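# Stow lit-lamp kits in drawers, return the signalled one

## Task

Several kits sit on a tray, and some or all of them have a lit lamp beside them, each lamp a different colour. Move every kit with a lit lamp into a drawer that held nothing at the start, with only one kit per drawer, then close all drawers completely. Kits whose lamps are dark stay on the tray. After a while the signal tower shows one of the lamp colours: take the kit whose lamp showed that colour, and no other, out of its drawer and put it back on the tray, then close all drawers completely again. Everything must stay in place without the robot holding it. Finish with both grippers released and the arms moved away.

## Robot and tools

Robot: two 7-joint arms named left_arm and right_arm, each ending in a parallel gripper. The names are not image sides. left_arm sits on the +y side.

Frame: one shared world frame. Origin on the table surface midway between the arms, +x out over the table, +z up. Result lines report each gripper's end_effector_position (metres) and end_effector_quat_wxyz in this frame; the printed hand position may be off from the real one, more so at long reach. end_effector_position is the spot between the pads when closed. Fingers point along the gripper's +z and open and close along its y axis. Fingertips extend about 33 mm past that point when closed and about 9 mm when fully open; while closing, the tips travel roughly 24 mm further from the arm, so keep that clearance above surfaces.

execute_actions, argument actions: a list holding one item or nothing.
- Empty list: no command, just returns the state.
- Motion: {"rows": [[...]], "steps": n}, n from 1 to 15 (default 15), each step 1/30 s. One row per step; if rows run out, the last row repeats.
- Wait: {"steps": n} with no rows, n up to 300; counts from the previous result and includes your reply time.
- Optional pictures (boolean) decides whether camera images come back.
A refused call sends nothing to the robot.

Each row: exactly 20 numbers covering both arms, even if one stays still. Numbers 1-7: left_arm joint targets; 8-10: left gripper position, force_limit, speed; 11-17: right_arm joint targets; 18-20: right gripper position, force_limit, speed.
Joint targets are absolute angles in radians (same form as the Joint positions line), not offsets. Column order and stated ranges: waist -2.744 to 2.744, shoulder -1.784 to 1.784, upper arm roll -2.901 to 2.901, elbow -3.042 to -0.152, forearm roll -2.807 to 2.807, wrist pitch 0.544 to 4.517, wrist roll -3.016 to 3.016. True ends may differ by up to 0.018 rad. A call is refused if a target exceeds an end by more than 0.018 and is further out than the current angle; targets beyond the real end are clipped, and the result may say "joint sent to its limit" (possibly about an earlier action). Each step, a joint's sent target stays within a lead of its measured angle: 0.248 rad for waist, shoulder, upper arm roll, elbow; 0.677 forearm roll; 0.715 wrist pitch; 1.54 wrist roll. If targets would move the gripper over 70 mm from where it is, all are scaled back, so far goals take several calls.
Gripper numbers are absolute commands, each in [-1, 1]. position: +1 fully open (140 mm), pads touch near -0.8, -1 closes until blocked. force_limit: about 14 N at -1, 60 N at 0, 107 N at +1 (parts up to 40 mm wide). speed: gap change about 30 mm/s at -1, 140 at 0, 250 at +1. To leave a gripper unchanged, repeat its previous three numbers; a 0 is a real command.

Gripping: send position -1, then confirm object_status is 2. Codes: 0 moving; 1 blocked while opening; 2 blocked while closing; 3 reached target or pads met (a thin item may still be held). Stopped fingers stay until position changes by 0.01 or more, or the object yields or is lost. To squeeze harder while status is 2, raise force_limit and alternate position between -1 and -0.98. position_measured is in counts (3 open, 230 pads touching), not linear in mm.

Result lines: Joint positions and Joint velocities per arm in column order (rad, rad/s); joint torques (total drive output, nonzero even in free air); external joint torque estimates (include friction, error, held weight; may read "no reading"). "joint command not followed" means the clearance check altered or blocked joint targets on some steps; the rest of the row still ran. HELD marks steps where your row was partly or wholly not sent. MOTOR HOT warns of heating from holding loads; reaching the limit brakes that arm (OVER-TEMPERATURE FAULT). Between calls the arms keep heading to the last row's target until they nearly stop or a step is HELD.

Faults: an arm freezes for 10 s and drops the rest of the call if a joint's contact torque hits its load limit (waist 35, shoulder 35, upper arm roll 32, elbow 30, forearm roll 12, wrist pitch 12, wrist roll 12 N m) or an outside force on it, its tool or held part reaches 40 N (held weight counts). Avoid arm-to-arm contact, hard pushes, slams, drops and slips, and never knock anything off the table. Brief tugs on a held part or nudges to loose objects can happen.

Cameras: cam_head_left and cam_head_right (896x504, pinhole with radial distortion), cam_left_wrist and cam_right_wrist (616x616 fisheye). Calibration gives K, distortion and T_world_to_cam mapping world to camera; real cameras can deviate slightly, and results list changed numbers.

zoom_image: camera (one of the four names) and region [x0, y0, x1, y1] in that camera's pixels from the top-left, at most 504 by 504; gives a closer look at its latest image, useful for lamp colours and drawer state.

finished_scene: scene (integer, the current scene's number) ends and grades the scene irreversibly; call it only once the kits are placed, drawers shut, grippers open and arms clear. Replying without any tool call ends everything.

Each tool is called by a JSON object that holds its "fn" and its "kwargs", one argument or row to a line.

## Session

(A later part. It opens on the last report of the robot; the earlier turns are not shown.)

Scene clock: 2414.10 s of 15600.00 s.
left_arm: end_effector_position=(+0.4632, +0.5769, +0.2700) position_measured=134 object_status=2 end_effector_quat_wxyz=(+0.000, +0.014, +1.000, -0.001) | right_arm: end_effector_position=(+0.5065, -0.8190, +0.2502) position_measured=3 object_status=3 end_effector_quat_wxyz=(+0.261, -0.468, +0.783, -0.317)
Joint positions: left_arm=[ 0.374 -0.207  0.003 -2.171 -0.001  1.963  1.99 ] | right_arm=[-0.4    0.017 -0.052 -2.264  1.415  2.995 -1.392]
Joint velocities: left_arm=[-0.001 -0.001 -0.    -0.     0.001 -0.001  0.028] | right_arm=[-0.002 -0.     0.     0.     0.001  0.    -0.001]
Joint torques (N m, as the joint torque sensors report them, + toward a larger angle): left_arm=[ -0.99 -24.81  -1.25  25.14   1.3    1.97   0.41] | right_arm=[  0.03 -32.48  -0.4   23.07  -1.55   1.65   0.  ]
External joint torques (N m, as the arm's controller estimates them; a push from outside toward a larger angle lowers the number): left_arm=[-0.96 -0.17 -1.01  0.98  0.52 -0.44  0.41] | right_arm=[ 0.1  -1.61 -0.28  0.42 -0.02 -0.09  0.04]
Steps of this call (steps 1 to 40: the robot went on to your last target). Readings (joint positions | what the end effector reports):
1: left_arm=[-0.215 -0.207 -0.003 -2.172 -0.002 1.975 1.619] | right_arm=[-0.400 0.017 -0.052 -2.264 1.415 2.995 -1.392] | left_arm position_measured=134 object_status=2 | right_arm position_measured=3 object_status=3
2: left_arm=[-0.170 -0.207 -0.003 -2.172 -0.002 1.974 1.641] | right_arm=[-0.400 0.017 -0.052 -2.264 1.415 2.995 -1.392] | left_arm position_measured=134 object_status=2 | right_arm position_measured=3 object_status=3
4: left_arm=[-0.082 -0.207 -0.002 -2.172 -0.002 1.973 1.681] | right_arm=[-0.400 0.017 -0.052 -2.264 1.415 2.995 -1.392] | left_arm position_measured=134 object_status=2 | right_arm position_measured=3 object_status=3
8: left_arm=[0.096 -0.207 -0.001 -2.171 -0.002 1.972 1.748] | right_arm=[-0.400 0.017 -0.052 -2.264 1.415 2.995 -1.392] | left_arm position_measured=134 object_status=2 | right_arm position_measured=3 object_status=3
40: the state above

{"fn": "execute_actions", "kwargs": {
  "actions": [
    {"rows":[[0.375,-0.14,0,-2.09,0,1.94,2.005,-1,0,0,-0.4,0.017,-0.05,-2.264,1.415,2.995,-1.392,1,0,0],[0.375,-0.07,0,-2.01,0,1.93,2.005,-1,0,0,-0.4,0.017,-0.05,-2.264,1.415,2.995,-1.392,1,0,0],[0.375,0,0,-1.93,0,1.92,2.005,-1,0,0,-0.4,0.017,-0.05,-2.264,1.415,2.995,-1.392,1,0,0],[0.375,0.058,0,-1.864,0,1.92,2.005,-1,0,0,-0.4,0.017,-0.05,-2.264,1.415,2.995,-1.392,1,0,0],[0.375,0.058,0,-1.864,0,1.92,2.005,-1,0,0,-0.4,0.017,-0.05,-2.264,1.415,2.995,-1.392,1,0,0],[0.375,0.058,0,-1.864,0,1.92,2.005,-1,0,0,-0.4,0.017,-0.05,-2.264,1.415,2.995,-1.392,1,0,0],[0.375,0.058,0,-1.864,0,1.92,2.005,-1,0,0,-0.4,0.017,-0.05,-2.264,1.415,2.995,-1.392,1,0,0],[0.375,0.058,0,-1.864,0,1.92,2.005,-1,0,0,-0.4,0.017,-0.05,-2.264,1.415,2.995,-1.392,1,0,0],[0.375,0.058,0,-1.864,0,1.96,2.005,-1,0,0,-0.4,0.017,-0.05,-2.264,1.415,2.995,-1.392,1,0,0],[0.375,0.07,0,-1.869,0,1.99,2.005,-1,0,0,-0.4,0.017,-0.05,-2.264,1.415,2.995,-1.392,1,0,0],[0.375,0.085,0,-1.875,0,2.02,2.005,-1,0,0,-0.4,0.017,-0.05,-2.264,1.415,2.995,-1.392,1,0,0],[0.375,0.1,0,-1.882,0,2.03,2.005,-1,0,0,-0.4,0.017,-0.05,-2.264,1.415,2.995,-1.392,1,0,0],[0.375,0.115,0,-1.888,0,2.03,2.005,-1,0,0,-0.4,0.017,-0.05,-2.264,1.415,2.995,-1.392,1,0,0],[0.375,0.129,0,-1.894,0,2.03,2.005,-1,0,0,-0.4,0.017,-0.05,-2.264,1.415,2.995,-1.392,1,0,0]],"steps":15}
  ],
  "pictures": false
}}

{"fn": "execute_actions", "kwargs": {
  "actions": [
    {"steps":20}
  ]
}}

Scene clock: 2436.03 s of 15600.00 s.
left_arm: end_effector_position=(+0.5554, +0.6147, +0.2395) position_measured=134 object_status=2 end_effector_quat_wxyz=(+0.003, +0.018, +1.000, +0.001) | right_arm: end_effector_position=(+0.5065, -0.8190, +0.2502) position_measured=3 object_status=3 end_effector_quat_wxyz=(+0.261, -0.468, +0.783, -0.317)
Joint positions: left_arm=[ 0.374  0.106  0.002 -1.885 -0.001  1.997  1.998] | right_arm=[-0.4    0.017 -0.052 -2.264  1.415  2.995 -1.392]
Joint velocities: left_arm=[ 0.     0.344  0.002 -0.139 -0.002  0.169 -0.001] | right_arm=[-0.     0.001 -0.001  0.001 -0.    -0.001 -0.001]
Joint torques (N m, as the joint torque sensors report them, + toward a larger angle): left_arm=[  0.03 -37.3   -0.81  25.63   1.24   3.18   0.47] | right_arm=[  0.11 -32.8   -0.14  23.06  -1.52   1.65   0.  ]
External joint torques (N m, as the arm's controller estimates them; a push from outside toward a larger angle lowers the number): left_arm=[-0.2   1.99 -1.14  0.04  0.47  0.68  0.47] | right_arm=[ 0.17 -1.92 -0.02  0.38  0.02 -0.08  0.05]
Steps of this call (steps 1 to 30: the robot went on to your last target; steps 31 to 90: nothing new was sent; then 18.43 s passed at rest; steps 91 to 105: all 15 steps of this action). Readings (joint positions | what the end effector reports):
91: left_arm=[0.374 -0.193 0.002 -2.151 -0.001 1.957 1.998] | right_arm=[-0.400 0.017 -0.052 -2.264 1.415 2.995 -1.392] | left_arm position_measured=134 object_status=2 | right_arm position_measured=3 object_status=3
92: left_arm=[0.374 -0.161 0.002 -2.109 -0.001 1.951 1.998] | right_arm=[-0.400 0.017 -0.052 -2.264 1.415 2.995 -1.392] | left_arm position_measured=134 object_status=2 | right_arm position_measured=3 object_status=3
94: left_arm=[0.374 -0.063 0.002 -1.990 -0.001 1.942 1.998] | right_arm=[-0.400 0.017 -0.052 -2.264 1.415 2.995 -1.392] | left_arm position_measured=134 object_status=2 | right_arm position_measured=3 object_status=3
98: left_arm=[0.374 0.043 0.002 -1.890 -0.001 1.935 1.998] | right_arm=[-0.400 0.017 -0.052 -2.264 1.415 2.995 -1.392] | left_arm position_measured=134 object_status=2 | right_arm position_measured=3 object_status=3
105: the state above

Scene clock: 2436.70 s of 15600.00 s.
left_arm: end_effector_position=(+0.5565, +0.6152, +0.2206) position_measured=134 object_status=2 end_effector_quat_wxyz=(-0.002, +0.018, +1.000, -0.001) | right_arm: end_effector_position=(+0.5065, -0.8190, +0.2502) position_measured=3 object_status=3 end_effector_quat_wxyz=(+0.261, -0.468, +0.783, -0.317)
Joint positions: left_arm=[ 0.374  0.132  0.002 -1.897 -0.001  2.024  1.998] | right_arm=[-0.4    0.017 -0.052 -2.264  1.415  2.995 -1.392]
Joint velocities: left_arm=[ 0.001  0.     0.001  0.    -0.     0.003  0.001] | right_arm=[-0.     0.001 -0.    -0.002  0.001 -0.     0.002]
Joint torques (N m, as the joint torque sensors report them, + toward a larger angle): left_arm=[ -0.38 -38.3   -1.13  25.55   1.17   3.22   0.41] | right_arm=[  0.2  -32.69  -0.16  23.42  -1.51   1.62   0.01]
External joint torques (N m, as the arm's controller estimates them; a push from outside toward a larger angle lowers the number): left_arm=[-0.46 -2.11 -1.35  1.61  0.41  0.83  0.41] | right_arm=[ 0.2  -1.79 -0.1   0.77  0.02 -0.11  0.05]
Steps of this call (steps 1 to 20: the robot went on to your last target). Readings (joint positions | what the end effector reports):
1: left_arm=[0.374 0.116 0.002 -1.889 -0.001 2.002 1.998] | right_arm=[-0.400 0.017 -0.052 -2.264 1.415 2.995 -1.392] | left_arm position_measured=134 object_status=2 | right_arm position_measured=3 object_status=3
2: left_arm=[0.374 0.124 0.002 -1.893 -0.001 2.005 1.998] | right_arm=[-0.400 0.017 -0.052 -2.264 1.415 2.995 -1.392] | left_arm position_measured=134 object_status=2 | right_arm position_measured=3 object_status=3
4: left_arm=[0.374 0.132 0.002 -1.897 -0.001 2.010 1.998] | right_arm=[-0.400 0.017 -0.052 -2.264 1.415 2.995 -1.392] | left_arm position_measured=134 object_status=2 | right_arm position_measured=3 object_status=3
8: left_arm=[0.374 0.133 0.002 -1.897 -0.001 2.018 1.998] | right_arm=[-0.400 0.017 -0.052 -2.264 1.415 2.995 -1.392] | left_arm position_measured=134 object_status=2 | right_arm position_measured=3 object_status=3
20: the state above
camera_calibration (this result's frames):
cam_left_wrist: T_world_to_cam=[[0.195008, 0.979032, -0.0588976, -0.689572], [0.896327, -0.15351, 0.415973, -0.482991], [0.398209, -0.13391, -0.907468, 0.251541], [0, 0, 0, 1]] pos_world=[0.467224, 0.634652, 0.388562]
cam_right_wrist: T_world_to_cam=[[-0.577647, 0.366572, -0.729349, 0.772392], [0.122777, 0.922348, 0.366334, 0.592835], [0.807001, 0.122065, -0.577798, 0.0120816], [0, 0, 0, 1]] pos_world=[0.363634, -0.831412, 0.353148]

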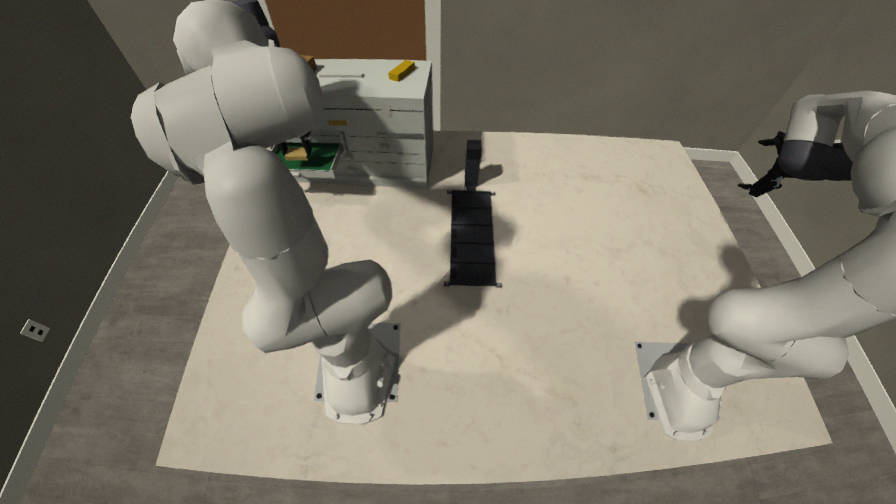

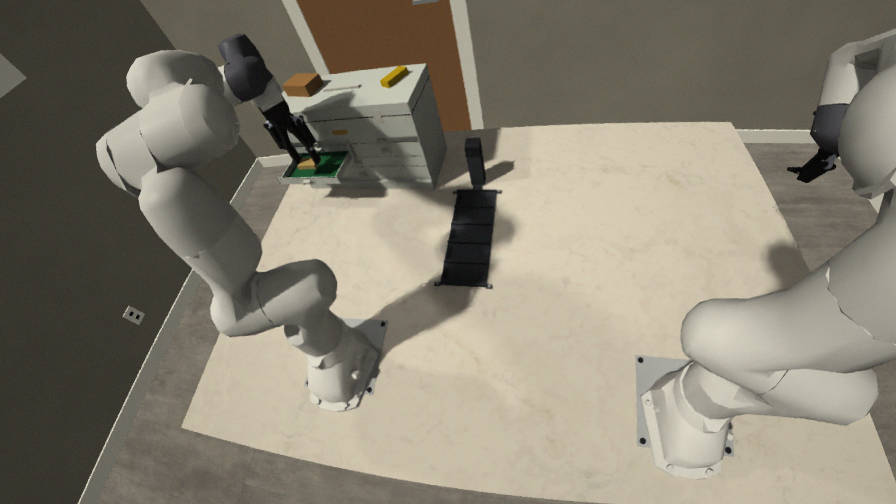

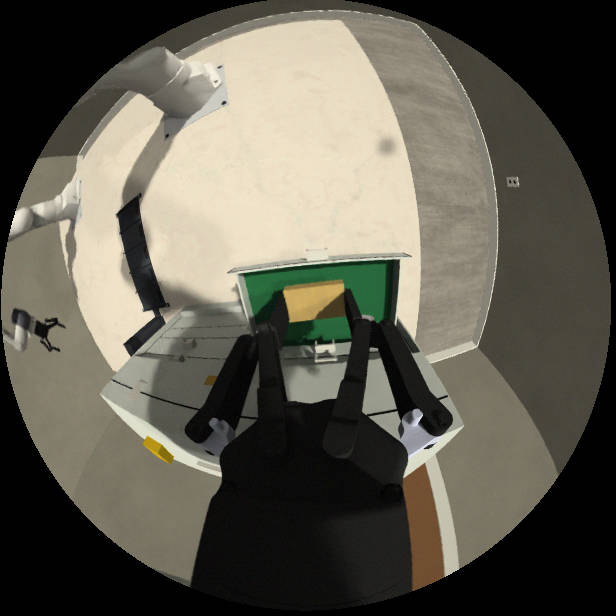

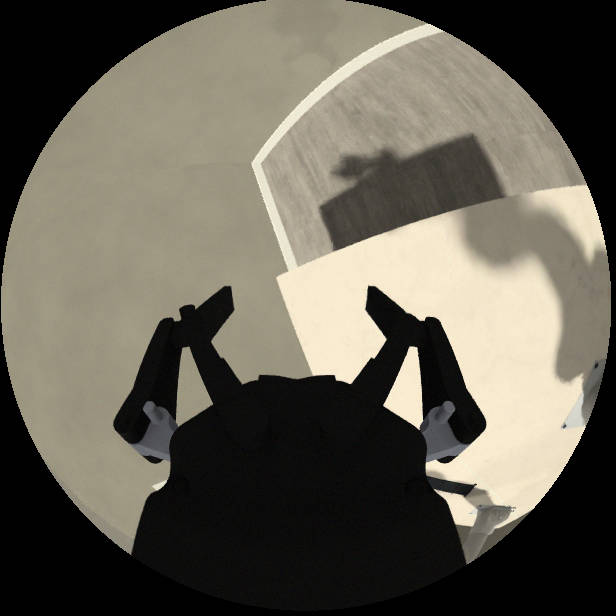

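{"fn": "execute_actions", "kwargs": {
  "actions": [
    {"rows":[[0.375,0.132,0,-1.897,0,2.05,2.005,-1,0,0,-0.4,0.017,-0.05,-2.264,1.415,2.995,-1.392,1,0,0],[0.375,0.135,0,-1.903,0,2.065,2.005,-1,0,0,-0.4,0.017,-0.05,-2.264,1.415,2.995,-1.392,1,0,0],[0.375,0.138,0,-1.909,0,2.075,2.005,-1,0,0,-0.4,0.017,-0.05,-2.264,1.415,2.995,-1.392,1,0,0],[0.375,0.141,0,-1.915,0,2.085,2.005,-1,0,0,-0.4,0.017,-0.05,-2.264,1.415,2.995,-1.392,1,0,0],[0.375,0.144,0,-1.921,0,2.095,2.005,-1,0,0,-0.4,0.017,-0.05,-2.264,1.415,2.995,-1.392,1,0,0],[0.375,0.147,0,-1.927,0,2.105,2.005,-1,0,0,-0.4,0.017,-0.05,-2.264,1.415,2.995,-1.392,1,0,0],[0.375,0.15,0,-1.933,0,2.11,2.005,-1,0,0,-0.4,0.017,-0.05,-2.264,1.415,2.995,-1.392,1,0,0],[0.375,0.153,0,-1.938,0,2.11,2.005,-1,0,0,-0.4,0.017,-0.05,-2.264,1.415,2.995,-1.392,1,0,0],[0.375,0.156,0,-1.942,0,2.11,2.005,-1,0,0,-0.4,0.017,-0.05,-2.264,1.415,2.995,-1.392,1,0,0],[0.375,0.1585,0,-1.9457,0,2.11,2.005,-1,0,0,-0.4,0.017,-0.05,-2.264,1.415,2.995,-1.392,1,0,0]],"steps":15}
  ],
  "pictures": false
}}

{"fn": "execute_actions", "kwargs": {
  "actions": [
    {"rows":[[0.375,0.1585,0,-1.9457,0,2.115,2.005,-1,0,0,-0.4,0.017,-0.05,-2.264,1.415,2.995,-1.392,1,0,0],[0.375,0.1585,0,-1.9457,0,2.115,2.005,-1,0,0,-0.4,0.017,-0.05,-2.264,1.415,2.995,-1.392,1,0,0],[0.375,0.1585,0,-1.9457,0,2.12,2.005,-1,0,0,-0.4,0.017,-0.05,-2.264,1.415,2.995,-1.392,1,0,0],[0.375,0.1615,0,-1.95,0,2.12,2.005,-1,0,0,-0.4,0.017,-0.05,-2.264,1.415,2.995,-1.392,1,0,0],[0.375,0.1615,0,-1.95,0,2.12,2.005,-1,0,0,-0.4,0.017,-0.05,-2.264,1.415,2.995,-1.392,1,0,0],[0.375,0.1615,0,-1.95,0,2.123,2.005,-1,0,0,-0.4,0.017,-0.05,-2.264,1.415,2.995,-1.392,1,0,0],[0.375,0.1645,0,-1.9536,0,2.123,2.005,-1,0,0,-0.4,0.017,-0.05,-2.264,1.415,2.995,-1.392,1,0,0]],"steps":15}
  ],
  "pictures": false
}}

Scene clock: 2455.17 s of 15600.00 s.
left_arm: end_effector_position=(+0.5549, +0.6145, +0.1874) position_measured=134 object_status=2 end_effector_quat_wxyz=(-0.004, +0.018, +1.000, -0.002) | right_arm: end_effector_position=(+0.5065, -0.8190, +0.2502) position_measured=3 object_status=3 end_effector_quat_wxyz=(+0.261, -0.468, +0.783, -0.317)
Joint positions: left_arm=[ 0.374  0.16   0.002 -1.946 -0.001  2.097  1.998] | right_arm=[-0.4    0.017 -0.052 -2.264  1.415  2.995 -1.392]
Joint velocities: left_arm=[ 0.001 -0.001 -0.    -0.008  0.001  0.042  0.002] | right_arm=[ 0.001 -0.001  0.     0.001  0.001  0.001  0.   ]
Joint torques (N m, as the joint torque sensors report them, + toward a larger angle): left_arm=[  0.24 -37.31  -0.81  24.1    1.22   3.4    0.45] | right_arm=[ -0.24 -32.38  -0.11  23.18  -1.57   1.62   0.04]
External joint torques (N m, as the arm's controller estimates them; a push from outside toward a larger angle lowers the number): left_arm=[ 0.17  0.99 -1.04 -0.45  0.47  0.88  0.45] | right_arm=[-0.32 -1.29 -0.12  0.41 -0.03 -0.11  0.09]
Steps of this call (steps 1 to 15: the robot went on to your last target; steps 16 to 90: nothing new was sent; then 14.97 s passed at rest; steps 91 to 105: all 15 steps of this action). Readings (joint positions | what the end effector reports):
91: left_arm=[0.374 0.132 0.002 -1.897 -0.001 2.028 1.998] | right_arm=[-0.400 0.017 -0.052 -2.264 1.415 2.995 -1.392] | left_arm position_measured=134 object_status=2 | right_arm position_measured=3 object_status=3
92: left_arm=[0.374 0.132 0.002 -1.898 -0.001 2.034 1.998] | right_arm=[-0.400 0.017 -0.052 -2.264 1.415 2.995 -1.392] | left_arm position_measured=134 object_status=2 | right_arm position_measured=3 object_status=3
94: left_arm=[0.374 0.134 0.002 -1.904 -0.001 2.048 1.998] | right_arm=[-0.400 0.017 -0.052 -2.264 1.415 2.995 -1.392] | left_arm position_measured=134 object_status=2 | right_arm position_measured=3 object_status=3
98: left_arm=[0.374 0.144 0.002 -1.925 -0.001 2.077 1.998] | right_arm=[-0.400 0.017 -0.052 -2.264 1.415 2.995 -1.392] | left_arm position_measured=134 object_status=2 | right_arm position_measured=3 object_status=3
105: the state above

Scene clock: 2455.67 s of 15600.00 s.
left_arm: end_effector_position=(+0.5571, +0.6154, +0.1834) position_measured=134 object_status=2 end_effector_quat_wxyz=(-0.001, +0.018, +1.000, -0.000) | right_arm: end_effector_position=(+0.5065, -0.8190, +0.2502) position_measured=3 object_status=3 end_effector_quat_wxyz=(+0.261, -0.468, +0.783, -0.317)
Joint positions: left_arm=[ 0.374  0.164  0.002 -1.953 -0.001  2.116  1.998] | right_arm=[-0.4    0.017 -0.052 -2.264  1.415  2.995 -1.392]
Joint velocities: left_arm=[-0.001  0.001  0.002  0.     0.001  0.009 -0.001] | right_arm=[ 0.    -0.    -0.001  0.     0.     0.     0.001]
Joint torques (N m, as the joint torque sensors report them, + toward a larger angle): left_arm=[  0.25 -36.49  -0.52  23.14   1.19   3.34   0.42] | right_arm=[  0.15 -32.41   0.1   23.1   -1.49   1.61   0.1 ]
External joint torques (N m, as the arm's controller estimates them; a push from outside toward a larger angle lowers the number): left_arm=[ 0.2   0.23 -0.73 -0.35  0.47  0.94  0.42] | right_arm=[ 0.2  -1.43  0.21  0.37  0.04 -0.13  0.14]
Steps of this call (steps 1 to 15: all 15 steps of this action). Readings (joint positions | what the end effector reports):
1: left_arm=[0.374 0.160 0.002 -1.946 -0.001 2.099 1.998] | right_arm=[-0.400 0.017 -0.052 -2.264 1.415 2.995 -1.392] | left_arm position_measured=134 object_status=2 | right_arm position_measured=3 object_status=3
2: left_arm=[0.374 0.160 0.002 -1.946 -0.001 2.101 1.998] | right_arm=[-0.400 0.017 -0.052 -2.264 1.415 2.995 -1.392] | left_arm position_measured=134 object_status=2 | right_arm position_measured=3 object_status=3
4: left_arm=[0.374 0.160 0.002 -1.947 -0.001 2.106 1.998] | right_arm=[-0.400 0.017 -0.052 -2.264 1.415 2.995 -1.392] | left_arm position_measured=134 object_status=2 | right_arm position_measured=3 object_status=3
8: left_arm=[0.374 0.161 0.002 -1.950 -0.001 2.112 1.998] | right_arm=[-0.400 0.017 -0.052 -2.264 1.415 2.995 -1.392] | left_arm position_measured=134 object_status=2 | right_arm position_measured=3 object_status=3
15: the state above

{"fn": "execute_actions", "kwargs": {
  "actions": [
    {"rows":[[0.375,0.1675,0,-1.9575,0,2.13,2.005,-1,0,0,-0.4,0.017,-0.05,-2.264,1.415,2.995,-1.392,1,0,0],[0.375,0.1675,0,-1.9575,0,2.13,2.005,-1,0,0,-0.4,0.017,-0.05,-2.264,1.415,2.995,-1.392,1,0,0],[0.375,0.1675,0,-1.9575,0,2.135,2.005,-1,0,0,-0.4,0.017,-0.05,-2.264,1.415,2.995,-1.392,1,0,0],[0.375,0.1675,0,-1.9575,0,2.135,2.005,-1,0,0,-0.4,0.017,-0.05,-2.264,1.415,2.995,-1.392,1,0,0],[0.375,0.1706,0,-1.9615,0,2.136,2.005,-1,0,0,-0.4,0.017,-0.05,-2.264,1.415,2.995,-1.392,1,0,0]],"steps":15}
  ],
  "pictures": false
}}

Scene clock: 2465.00 s of 15600.00 s.
left_arm: end_effector_position=(+0.5569, +0.6154, +0.1774) position_measured=134 object_status=2 end_effector_quat_wxyz=(-0.001, +0.018, +1.000, -0.001) | right_arm: end_effector_position=(+0.5065, -0.8190, +0.2502) position_measured=3 object_status=3 end_effector_quat_wxyz=(+0.261, -0.468, +0.783, -0.317)
Joint positions: left_arm=[ 0.374  0.17   0.002 -1.961 -0.001  2.13   1.998] | right_arm=[-0.4    0.017 -0.052 -2.264  1.415  2.995 -1.392]
Joint velocities: left_arm=[-0.     0.    -0.001  0.001  0.     0.006 -0.002] | right_arm=[-0.001 -0.    -0.002 -0.001 -0.001  0.    -0.   ]
Joint torques (N m, as the joint torque sensors report them, + toward a larger angle): left_arm=[ -0.09 -36.47  -0.76  22.69   1.22   3.23   0.41] | right_arm=[ -0.31 -32.8   -0.03  22.82  -1.52   1.66   0.  ]
External joint torques (N m, as the arm's controller estimates them; a push from outside toward a larger angle lowers the number): left_arm=[ 0.07  0.51 -0.79 -0.79  0.51  0.82  0.41] | right_arm=[-0.24 -1.82  0.11  0.15  0.01 -0.09  0.04]
Steps of this call (steps 1 to 15: the robot went on to your last target; steps 16 to 90: nothing new was sent; then 5.83 s passed at rest; steps 91 to 105: all 15 steps of this action). Readings (joint positions | what the end effector reports):
91: left_arm=[0.374 0.164 0.002 -1.954 -0.001 2.119 1.998] | right_arm=[-0.400 0.017 -0.052 -2.264 1.415 2.995 -1.392] | left_arm position_measured=134 object_status=2 | right_arm position_measured=3 object_status=3
92: left_arm=[0.374 0.165 0.002 -1.955 -0.001 2.120 1.998] | right_arm=[-0.400 0.017 -0.052 -2.264 1.415 2.995 -1.392] | left_arm position_measured=134 object_status=2 | right_arm position_measured=3 object_status=3
94: left_arm=[0.374 0.166 0.002 -1.956 -0.001 2.123 1.998] | right_arm=[-0.400 0.017 -0.052 -2.264 1.415 2.995 -1.392] | left_arm position_measured=134 object_status=2 | right_arm position_measured=3 object_status=3
98: left_arm=[0.374 0.169 0.002 -1.960 -0.001 2.128 1.998] | right_arm=[-0.400 0.017 -0.052 -2.264 1.415 2.995 -1.392] | left_arm position_measured=134 object_status=2 | right_arm position_measured=3 object_status=3
105: the state above

{"fn": "execute_actions", "kwargs": {
  "actions": [
    {"rows":[[0.375,0.1737,0,-1.9655,0,2.143,2.005,-1,0,0,-0.4,0.017,-0.05,-2.264,1.415,2.995,-1.392,1,0,0],[0.375,0.1737,0,-1.9655,0,2.143,2.005,-1,0,0,-0.4,0.017,-0.05,-2.264,1.415,2.995,-1.392,1,0,0],[0.375,0.1737,0,-1.9655,0,2.148,2.005,-1,0,0,-0.4,0.017,-0.05,-2.264,1.415,2.995,-1.392,1,0,0],[0.375,0.1737,0,-1.9655,0,2.148,2.005,-1,0,0,-0.4,0.017,-0.05,-2.264,1.415,2.995,-1.392,1,0,0],[0.375,0.176,0,-1.968,0,2.148,2.005,-1,0,0,-0.4,0.017,-0.05,-2.264,1.415,2.995,-1.392,1,0,0]],"steps":15}
  ],
  "pictures": false
}}

Scene clock: 2475.13 s of 15600.00 s.
left_arm: end_effector_position=(+0.5588, +0.6161, +0.1764) position_measured=134 object_status=2 end_effector_quat_wxyz=(+0.003, +0.019, +1.000, +0.001) | right_arm: end_effector_position=(+0.5065, -0.8190, +0.2502) position_measured=3 object_status=3 end_effector_quat_wxyz=(+0.261, -0.468, +0.783, -0.317)
Joint positions: left_arm=[ 0.374  0.171  0.002 -1.964 -0.001  2.141  1.999] | right_arm=[-0.4    0.017 -0.052 -2.264  1.415  2.995 -1.392]
Joint velocities: left_arm=[ 0.001 -0.001  0.001 -0.    -0.001  0.003  0.002] | right_arm=[-0.     0.     0.    -0.    -0.001 -0.002 -0.   ]
Joint torques (N m, as the joint torque sensors report them, + toward a larger angle): left_arm=[  0.3  -34.37  -1.4   20.7    1.17   3.44   0.39] | right_arm=[ -0.02 -32.99  -0.03  22.94  -1.6    1.65   0.03]
External joint torques (N m, as the arm's controller estimates them; a push from outside toward a larger angle lowers the number): left_arm=[ 0.22  2.72 -1.64 -2.81  0.46  1.    0.39] | right_arm=[ 0.01 -2.13  0.06  0.31 -0.07 -0.07  0.07]
Steps of this call (steps 1 to 15: the robot went on to your last target; steps 16 to 90: nothing new was sent; then 6.63 s passed at rest; steps 91 to 105: all 15 steps of this action). Readings (joint positions | what the end effector reports):
91: left_arm=[0.374 0.170 0.002 -1.962 -0.001 2.132 1.998] | right_arm=[-0.400 0.017 -0.052 -2.264 1.415 2.995 -1.392] | left_arm position_measured=134 object_status=2 | right_arm position_measured=3 object_status=3
92: left_arm=[0.374 0.171 0.002 -1.963 -0.001 2.133 1.998] | right_arm=[-0.400 0.017 -0.052 -2.264 1.415 2.995 -1.392] | left_arm position_measured=134 object_status=2 | right_arm position_measured=3 object_status=3
94: left_arm=[0.374 0.171 0.002 -1.963 -0.001 2.136 1.998] | right_arm=[-0.400 0.017 -0.052 -2.264 1.415 2.995 -1.392] | left_arm position_measured=134 object_status=2 | right_arm position_measured=3 object_status=3
98: left_arm=[0.374 0.171 0.002 -1.964 -0.001 2.139 1.998] | right_arm=[-0.400 0.017 -0.052 -2.264 1.415 2.995 -1.392] | left_arm position_measured=134 object_status=2 | right_arm position_measured=3 object_status=3
105: the state above

Release, lift, fold, approach.

{"fn": "execute_actions", "kwargs": {
  "actions": [
    {"rows":[[0.375,0.171,0,-1.963,0,2.138,2.005,0.36,0,0,-0.4,0.017,-0.05,-2.264,1.415,2.995,-1.392,1,0,0]],"steps":10}
  ],
  "pictures": false
}}

{"fn": "execute_actions", "kwargs": {
  "actions": [
    {"rows":[[0.375,0.16,0,-1.946,0,2.08,2.005,0.36,0,0,-0.4,0.017,-0.05,-2.264,1.415,2.995,-1.392,1,0,0],[0.375,0.15,0,-1.93,0,2.04,2.005,0.36,0,0,-0.4,0.017,-0.05,-2.264,1.415,2.995,-1.392,1,0,0],[0.375,0.14,0,-1.912,0,2.0,2.005,0.36,0,0,-0.4,0.017,-0.05,-2.264,1.415,2.995,-1.392,1,0,0],[0.375,0.129,0,-1.894,0,1.96,2.005,0.36,0,0,-0.4,0.017,-0.05,-2.264,1.415,2.995,-1.392,1,0,0],[0.375,0.11,0,-1.885,0,1.93,2.005,0.36,0,0,-0.4,0.017,-0.05,-2.264,1.415,2.995,-1.392,1,0,0],[0.375,0.09,0,-1.877,0,1.92,2.005,0.36,0,0,-0.4,0.017,-0.05,-2.264,1.415,2.995,-1.392,1,0,0],[0.375,0.07,0,-1.87,0,1.92,2.005,0.36,0,0,-0.4,0.017,-0.05,-2.264,1.415,2.995,-1.392,1,0,0],[0.375,0.058,0,-1.864,0,1.92,2.005,0.36,0,0,-0.4,0.017,-0.05,-2.264,1.415,2.995,-1.392,1,0,0],[0.375,0.058,0,-1.864,0,1.92,2.005,0.36,0,0,-0.4,0.017,-0.05,-2.264,1.415,2.995,-1.392,1,0,0],[0.375,0.058,0,-1.864,0,1.92,2.005,0.36,0,0,-0.4,0.017,-0.05,-2.264,1.415,2.995,-1.392,1,0,0],[0.4,-0.208,0,-2.168,0,1.96,2.1,-0.2,0,0,-0.4,0.017,-0.05,-2.264,1.415,2.995,-1.392,1,0,0]],"steps":15}
  ],
  "pictures": false
}}

{"fn": "execute_actions", "kwargs": {
  "actions": [
    {"rows":[[0.4,-0.208,0,-2.168,0,1.96,2.15,-0.2,0,0,-0.4,0.017,-0.05,-2.264,1.415,2.995,-1.392,1,0,0],[0.4,-0.208,0,-2.168,0,1.96,2.15,-0.2,0,0,-0.4,0.017,-0.05,-2.264,1.415,2.995,-1.392,1,0,0],[0.47,-0.85,0,-2.985,0,2.6,2.15,-0.2,0,0,-0.4,0.017,-0.05,-2.264,1.415,2.995,-1.392,1,0,0]],"steps":15}
  ],
  "pictures": false
}}

{"fn": "execute_actions", "kwargs": {
  "actions": [
    {"rows":[[0.47,-0.85,0,-2.985,0,2.6,2.15,-0.2,0,0,-0.4,0.017,-0.05,-2.264,1.415,2.995,-1.392,1,0,0],[0.47,-0.85,0,-2.985,0,2.6,2.15,-0.2,0,0,-0.4,0.017,-0.05,-2.264,1.415,2.995,-1.392,1,0,0],[0.47,-0.85,0,-2.985,0,2.6,2.15,-0.2,0,0,-0.4,0.017,-0.05,-2.264,1.415,2.995,-1.392,1,0,0],[0.47,-0.85,0,-2.985,0,2.6,2.15,-0.2,0,0,-0.4,0.017,-0.05,-2.264,1.415,2.995,-1.392,1,0,0],[0.47,-0.75,0,-2.97,0,3.085,2.15,-0.2,0,0,-0.4,0.017,-0.05,-2.264,1.415,2.995,-1.392,1,0,0],[0.47,-0.65,0,-2.95,0,3.085,2.15,-0.2,0,0,-0.4,0.017,-0.05,-2.264,1.415,2.995,-1.392,1,0,0],[0.47,-0.55,0,-2.93,0,3.085,2.15,-0.2,0,0,-0.4,0.017,-0.05,-2.264,1.415,2.995,-1.392,1,0,0],[0.47,-0.45,0,-2.91,0,3.085,2.15,-0.2,0,0,-0.4,0.017,-0.05,-2.264,1.415,2.995,-1.392,1,0,0],[0.47,-0.365,0,-2.9,0,3.085,2.15,-0.2,0,0,-0.4,0.017,-0.05,-2.264,1.415,2.995,-1.392,1,0,0]],"steps":15}
  ],
  "pictures": false
}}

{"fn": "execute_actions", "kwargs": {
  "actions": [
    {"steps":20}
  ],
  "pictures": false
}}

{"fn": "execute_actions", "kwargs": {
  "actions": [
    {"rows":[[0.462,-0.34,0,-2.875,0,3.09,2.145,-0.2,0,0,-0.4,0.017,-0.05,-2.264,1.415,2.995,-1.392,1,0,0],[0.455,-0.313,0,-2.85,0,3.09,2.145,-0.2,0,0,-0.4,0.017,-0.05,-2.264,1.415,2.995,-1.392,1,0,0],[0.447,-0.286,0,-2.825,0,3.09,2.145,-0.2,0,0,-0.4,0.017,-0.05,-2.264,1.415,2.995,-1.392,1,0,0],[0.438,-0.259,0,-2.8,0,3.09,2.145,-0.2,0,0,-0.4,0.017,-0.05,-2.264,1.415,2.995,-1.392,1,0,0]],"steps":15}
  ]
}}

Scene clock: 2527.77 s of 15600.00 s.
left_arm: end_effector_position=(+0.5590, +0.6162, +0.1766) position_measured=84 object_status=0 end_effector_quat_wxyz=(+0.003, +0.019, +1.000, +0.001) | right_arm: end_effector_position=(+0.5065, -0.8190, +0.2502) position_measured=3 object_status=3 end_effector_quat_wxyz=(+0.261, -0.468, +0.783, -0.317)
Joint positions: left_arm=[ 0.374  0.171  0.002 -1.964 -0.001  2.142  1.999] | right_arm=[-0.4    0.017 -0.052 -2.264  1.415  2.995 -1.392]
Joint velocities: left_arm=[ 0.001  0.    -0.001  0.001 -0.     0.     0.002] | right_arm=[ 0.001 -0.     0.    -0.     0.001 -0.001  0.001]
Joint torques (N m, as the joint torque sensors report them, + toward a larger angle): left_arm=[  0.65 -37.02  -1.02  24.12   1.17   1.92   0.37] | right_arm=[  0.23 -32.68  -0.07  23.29  -1.52   1.65   0.06]
External joint torques (N m, as the arm's controller estimates them; a push from outside toward a larger angle lowers the number): left_arm=[ 0.63 -0.02 -1.22  0.63  0.45 -0.52  0.37] | right_arm=[ 0.16 -1.76 -0.09  0.61  0.02 -0.07  0.1 ]
Steps of this call (steps 1 to 15: the robot went on to your last target; steps 16 to 90: nothing new was sent; then 49.30 s passed at rest; steps 91 to 100: all 10 steps of this action). Readings (joint positions | what the end effector reports):
91: left_arm=[0.374 0.171 0.002 -1.964 -0.001 2.142 1.999] | right_arm=[-0.400 0.017 -0.052 -2.264 1.415 2.995 -1.392] | left_arm position_measured=134 object_status=0 | right_arm position_measured=3 object_status=3
92: left_arm=[0.374 0.171 0.002 -1.964 -0.001 2.142 1.999] | right_arm=[-0.400 0.017 -0.052 -2.264 1.415 2.995 -1.392] | left_arm position_measured=132 object_status=0 | right_arm position_measured=3 object_status=3
94: left_arm=[0.374 0.171 0.002 -1.964 -0.001 2.142 1.999] | right_arm=[-0.400 0.017 -0.052 -2.264 1.415 2.995 -1.392] | left_arm position_measured=112 object_status=0 | right_arm position_measured=3 object_status=3
98: left_arm=[0.374 0.171 0.002 -1.964 -0.001 2.142 1.999] | right_arm=[-0.400 0.017 -0.052 -2.264 1.415 2.995 -1.392] | left_arm position_measured=85 object_status=0 | right_arm position_measured=3 object_status=3
100: the state above

Scene clock: 2528.27 s of 15600.00 s.
left_arm: end_effector_position=(+0.4794, +0.5934, +0.2791) position_measured=113 object_status=0 end_effector_quat_wxyz=(+0.011, +0.028, +1.000, +0.005) | right_arm: end_effector_position=(+0.5065, -0.8190, +0.2502) position_measured=3 object_status=3 end_effector_quat_wxyz=(+0.261, -0.468, +0.783, -0.317)
Joint positions: left_arm=[ 0.394 -0.169  0.    -2.112 -0.001  1.967  2.036] | right_arm=[-0.4    0.017 -0.052 -2.264  1.415  2.995 -1.392]
Joint velocities: left_arm=[ 0.086 -0.706  0.01  -0.63   0.001 -0.032  0.192] | right_arm=[-0.001 -0.     0.001  0.     0.     0.001 -0.001]
Joint torques (N m, as the joint torque sensors report them, + toward a larger angle): left_arm=[ -1.13 -14.19  -0.08  20.89   1.25   2.34   0.59] | right_arm=[  0.34 -32.93  -0.12  23.33  -1.54   1.66   0.02]
External joint torques (N m, as the arm's controller estimates them; a push from outside toward a larger angle lowers the number): left_arm=[ 0.84 -1.29  2.16 -1.96  0.49 -0.52  0.59] | right_arm=[ 0.41 -2.04  0.    0.69 -0.01 -0.08  0.06]
Steps of this call (steps 1 to 15: all 15 steps of this action). Readings (joint positions | what the end effector reports):
1: left_arm=[0.374 0.171 0.002 -1.961 -0.001 2.132 1.999] | right_arm=[-0.400 0.017 -0.052 -2.264 1.415 2.995 -1.392] | left_arm position_measured=84 object_status=0 | right_arm position_measured=3 object_status=3
2: left_arm=[0.374 0.169 0.002 -1.955 -0.001 2.116 1.999] | right_arm=[-0.400 0.017 -0.052 -2.264 1.415 2.995 -1.392] | left_arm position_measured=84 object_status=0 | right_arm position_measured=3 object_status=3
4: left_arm=[0.374 0.158 0.002 -1.931 -0.001 2.072 1.999] | right_arm=[-0.400 0.017 -0.052 -2.264 1.415 2.995 -1.392] | left_arm position_measured=84 object_status=3 | right_arm position_measured=3 object_status=3
8: left_arm=[0.374 0.098 0.002 -1.887 -0.001 1.991 1.999] | right_arm=[-0.400 0.017 -0.052 -2.264 1.415 2.995 -1.392] | left_arm position_measured=84 object_status=3 | right_arm position_measured=3 object_status=3
15: the state above

Scene clock: 2528.77 s of 15600.00 s.
left_arm: end_effector_position=(+0.3745, +0.5809, +0.2375) position_measured=154 object_status=3 end_effector_quat_wxyz=(+0.189, +0.031, +0.976, +0.106) | right_arm: end_effector_position=(+0.5065, -0.8190, +0.2502) position_measured=3 object_status=3 end_effector_quat_wxyz=(+0.261, -0.468, +0.783, -0.317)
Joint positions: left_arm=[ 0.467 -0.832  0.    -2.919 -0.     2.524  2.117] | right_arm=[-0.4    0.017 -0.052 -2.264  1.415  2.995 -1.392]
Joint velocities: left_arm=[ 0.009 -0.141  0.    -1.048  0.001  0.35   0.087] | right_arm=[-0.    -0.    -0.001 -0.    -0.     0.001 -0.   ]
Joint torques (N m, as the joint torque sensors report them, + toward a larger angle): left_arm=[ 0.79 -8.09  0.1  34.44  1.11  6.09  0.4 ] | right_arm=[  0.22 -32.89  -0.39  23.41  -1.5    1.64   0.02]
External joint torques (N m, as the arm's controller estimates them; a push from outside toward a larger angle lowers the number): left_arm=[ 1.07 -0.54  1.15 -2.16  0.12  0.89  0.4 ] | right_arm=[ 0.33 -1.86 -0.21  0.66  0.03 -0.11  0.06]
Steps of this call (steps 1 to 15: all 15 steps of this action). Readings (joint positions | what the end effector reports):
1: left_arm=[0.396 -0.187 0.000 -2.129 -0.001 1.966 2.046] | right_arm=[-0.400 0.017 -0.052 -2.264 1.415 2.995 -1.392] | left_arm position_measured=121 object_status=0 | right_arm position_measured=3 object_status=3
2: left_arm=[0.397 -0.197 0.000 -2.140 -0.001 1.966 2.056] | right_arm=[-0.400 0.017 -0.052 -2.264 1.415 2.995 -1.392] | left_arm position_measured=129 object_status=0 | right_arm position_measured=3 object_status=3
4: left_arm=[0.412 -0.261 -0.003 -2.223 -0.001 2.071 2.065] | right_arm=[-0.400 0.017 -0.052 -2.264 1.415 2.995 -1.392] | left_arm position_measured=144 object_status=0 | right_arm position_measured=3 object_status=3
8: left_arm=[0.453 -0.509 -0.001 -2.479 -0.001 2.320 2.088] | right_arm=[-0.400 0.017 -0.052 -2.264 1.415 2.995 -1.392] | left_arm position_measured=154 object_status=0 | right_arm position_measured=3 object_status=3
15: the state above

Scene clock: 2529.27 s of 15600.00 s.
left_arm: end_effector_position=(+0.4271, +0.6088, +0.1455) position_measured=154 object_status=3 end_effector_quat_wxyz=(+0.202, +0.041, +0.972, +0.116) | right_arm: end_effector_position=(+0.5065, -0.8190, +0.2502) position_measured=3 object_status=3 end_effector_quat_wxyz=(+0.261, -0.468, +0.783, -0.317)
Joint positions: left_arm=[ 0.467 -0.376  0.    -2.908 -0.001  3.001  2.137] | right_arm=[-0.4    0.017 -0.052 -2.264  1.415  2.995 -1.392]
Joint velocities: left_arm=[-0.     0.196  0.     0.025 -0.001  0.458  0.021] | right_arm=[-0.001  0.002 -0.    -0.     0.    -0.    -0.001]
Joint torques (N m, as the joint torque sensors report them, + toward a larger angle): left_arm=[  0.79 -17.39   0.    21.92   0.77   4.7    0.28] | right_arm=[  0.21 -32.8   -0.24  23.12  -1.56   1.66   0.08]
External joint torques (N m, as the arm's controller estimates them; a push from outside toward a larger angle lowers the number): left_arm=[ 0.76  1.85  0.31 -0.68  0.3   0.95  0.28] | right_arm=[ 0.34 -2.08 -0.06  0.57 -0.04 -0.07  0.12]
Steps of this call (steps 1 to 15: all 15 steps of this action). Readings (joint positions | what the end effector reports):
1: left_arm=[0.467 -0.835 0.000 -2.947 -0.000 2.535 2.119] | right_arm=[-0.400 0.017 -0.052 -2.264 1.415 2.995 -1.392] | left_arm position_measured=154 object_status=3 | right_arm position_measured=3 object_status=3
2: left_arm=[0.467 -0.837 0.000 -2.964 -0.000 2.544 2.122] | right_arm=[-0.400 0.017 -0.052 -2.264 1.415 2.995 -1.392] | left_arm position_measured=154 object_status=3 | right_arm position_measured=3 object_status=3
4: left_arm=[0.467 -0.841 0.000 -2.979 -0.000 2.559 2.126] | right_arm=[-0.400 0.017 -0.052 -2.264 1.415 2.995 -1.392] | left_arm position_measured=154 object_status=3 | right_arm position_measured=3 object_status=3
8: left_arm=[0.467 -0.685 0.000 -2.943 -0.001 2.774 2.130] | right_arm=[-0.400 0.017 -0.052 -2.264 1.415 2.995 -1.392] | left_arm position_measured=154 object_status=3 | right_arm position_measured=3 object_status=3
15: the state above

Scene clock: 2529.93 s of 15600.00 s.
left_arm: end_effector_position=(+0.4449, +0.6181, +0.1626) position_measured=154 object_status=3 end_effector_quat_wxyz=(+0.233, +0.043, +0.962, +0.135) | right_arm: end_effector_position=(+0.5065, -0.8190, +0.2502) position_measured=3 object_status=3 end_effector_quat_wxyz=(+0.261, -0.468, +0.783, -0.317)
Joint positions: left_arm=[ 0.467 -0.367  0.    -2.901 -0.001  3.079  2.143] | right_arm=[-0.4    0.017 -0.052 -2.264  1.415  2.995 -1.392]
Joint velocities: left_arm=[0.    0.001 0.001 0.001 0.    0.008 0.002] | right_arm=[-0.    -0.001 -0.     0.001  0.     0.001  0.001]
Joint torques (N m, as the joint torque sensors report them, + toward a larger angle): left_arm=[  0.55 -13.43  -0.45  21.07   0.82   4.19   0.47] | right_arm=[  0.23 -32.42  -0.46  23.08  -1.52   1.59   0.  ]
External joint torques (N m, as the arm's controller estimates them; a push from outside toward a larger angle lowers the number): left_arm=[ 0.48  1.63 -0.17  0.85  0.34  0.87  0.47] | right_arm=[ 0.35 -1.52 -0.28  0.4   0.01 -0.16  0.04]
Steps of this call (steps 1 to 20: the robot went on to your last target). Readings (joint positions | what the end effector reports):
1: left_arm=[0.467 -0.372 0.000 -2.907 -0.001 3.015 2.138] | right_arm=[-0.400 0.017 -0.052 -2.264 1.415 2.995 -1.392] | left_arm position_measured=154 object_status=3 | right_arm position_measured=3 object_status=3
2: left_arm=[0.467 -0.369 0.000 -2.905 -0.001 3.027 2.138] | right_arm=[-0.400 0.017 -0.052 -2.264 1.415 2.995 -1.392] | left_arm position_measured=154 object_status=3 | right_arm position_measured=3 object_status=3
4: left_arm=[0.467 -0.368 0.000 -2.903 -0.001 3.045 2.139] | right_arm=[-0.400 0.017 -0.052 -2.264 1.415 2.995 -1.392] | left_arm position_measured=154 object_status=3 | right_arm position_measured=3 object_status=3
8: left_arm=[0.467 -0.368 0.000 -2.901 -0.001 3.065 2.141] | right_arm=[-0.400 0.017 -0.052 -2.264 1.415 2.995 -1.392] | left_arm position_measured=154 object_status=3 | right_arm position_measured=3 object_status=3
20: the state above

Scene clock: 2530.43 s of 15600.00 s.
left_arm: end_effector_position=(+0.4801, +0.6211, +0.1628) position_measured=154 object_status=3 end_effector_quat_wxyz=(+0.234, +0.056, +0.961, +0.132) | right_arm: end_effector_position=(+0.5065, -0.8190, +0.2502) position_measured=3 object_status=3 end_effector_quat_wxyz=(+0.261, -0.468, +0.783, -0.317)
Joint positions: left_arm=[ 0.441 -0.261  0.001 -2.802 -0.001  3.086  2.143] | right_arm=[-0.4    0.017 -0.052 -2.264  1.415  2.995 -1.392]
Joint velocities: left_arm=[-0.001  0.002 -0.     0.005  0.     0.002  0.001] | right_arm=[-0.001  0.     0.    -0.001  0.002  0.     0.001]
Joint torques (N m, as the joint torque sensors report them, + toward a larger angle): left_arm=[ -1.95 -17.28   0.35  20.68   0.81   4.11   0.24] | right_arm=[  0.   -32.53  -0.12  22.94  -1.53   1.66   0.06]
External joint torques (N m, as the arm's controller estimates them; a push from outside toward a larger angle lowers the number): left_arm=[-1.97  1.49  0.57  0.59  0.34  0.79  0.24] | right_arm=[ 0.03 -1.55 -0.04  0.24  0.   -0.08  0.1 ]
Steps of this call (steps 1 to 15: all 15 steps of this action). Readings (joint positions | what the end effector reports):
1: left_arm=[0.467 -0.361 0.000 -2.896 -0.001 3.080 2.143] | right_arm=[-0.400 0.017 -0.052 -2.264 1.415 2.995 -1.392] | left_arm position_measured=154 object_status=3 | right_arm position_measured=3 object_status=3
2: left_arm=[0.465 -0.348 0.000 -2.883 -0.001 3.081 2.143] | right_arm=[-0.400 0.017 -0.052 -2.264 1.415 2.995 -1.392] | left_arm position_measured=154 object_status=3 | right_arm position_measured=3 object_status=3
4: left_arm=[0.455 -0.309 0.001 -2.845 -0.001 3.083 2.143] | right_arm=[-0.400 0.017 -0.052 -2.264 1.415 2.995 -1.392] | left_arm position_measured=154 object_status=3 | right_arm position_measured=3 object_status=3
8: left_arm=[0.443 -0.268 0.001 -2.808 -0.001 3.085 2.143] | right_arm=[-0.400 0.017 -0.052 -2.264 1.415 2.995 -1.392] | left_arm position_measured=154 object_status=3 | right_arm position_measured=3 object_status=3
15: the state above
camera_calibration (this result's frames):
cam_left_wrist: T_world_to_cam=[[0.210724, 0.93113, 0.297645, -0.719732], [0.594585, -0.363769, 0.717036, -0.163141], [0.775928, 0.0258787, -0.63029, -0.0953998], [0, 0, 0, 1]] pos_world=[0.322689, 0.613287, 0.271074]
cam_right_wrist: T_world_to_cam=[[-0.577648, 0.366569, -0.729349, 0.772391], [0.122771, 0.922348, 0.366334, 0.592834], [0.807, 0.122069, -0.577797, 0.0120834], [0, 0, 0, 1]] pos_world=[0.363636, -0.831409, 0.353148]

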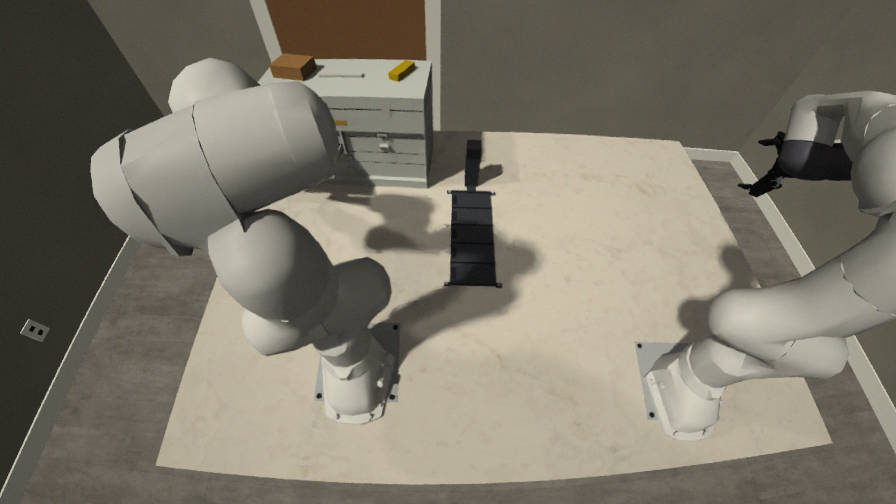

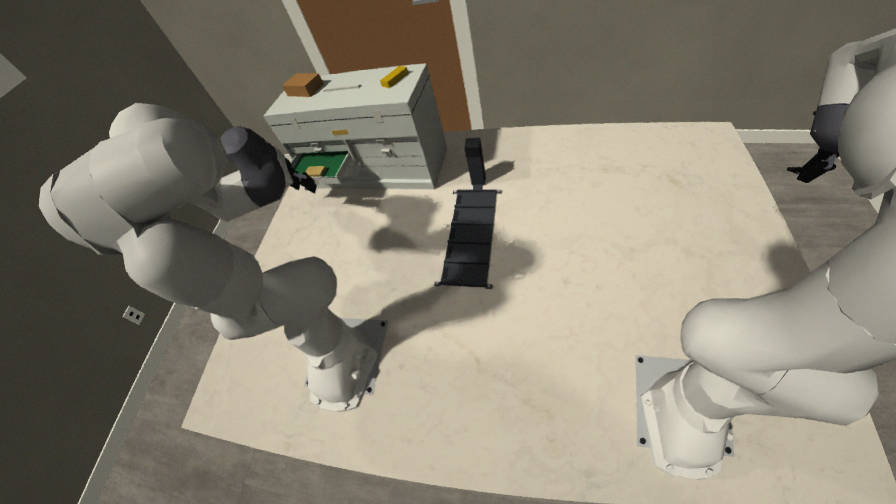

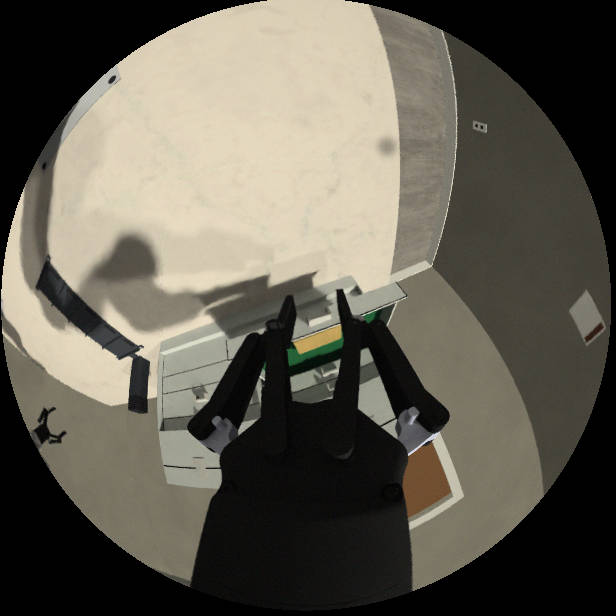

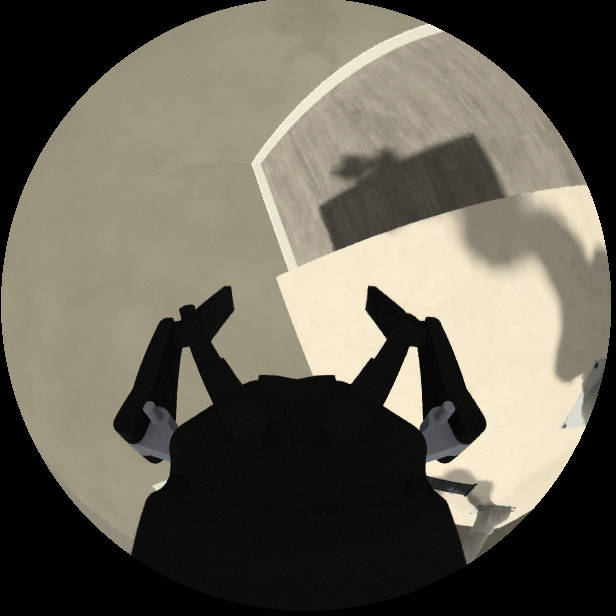

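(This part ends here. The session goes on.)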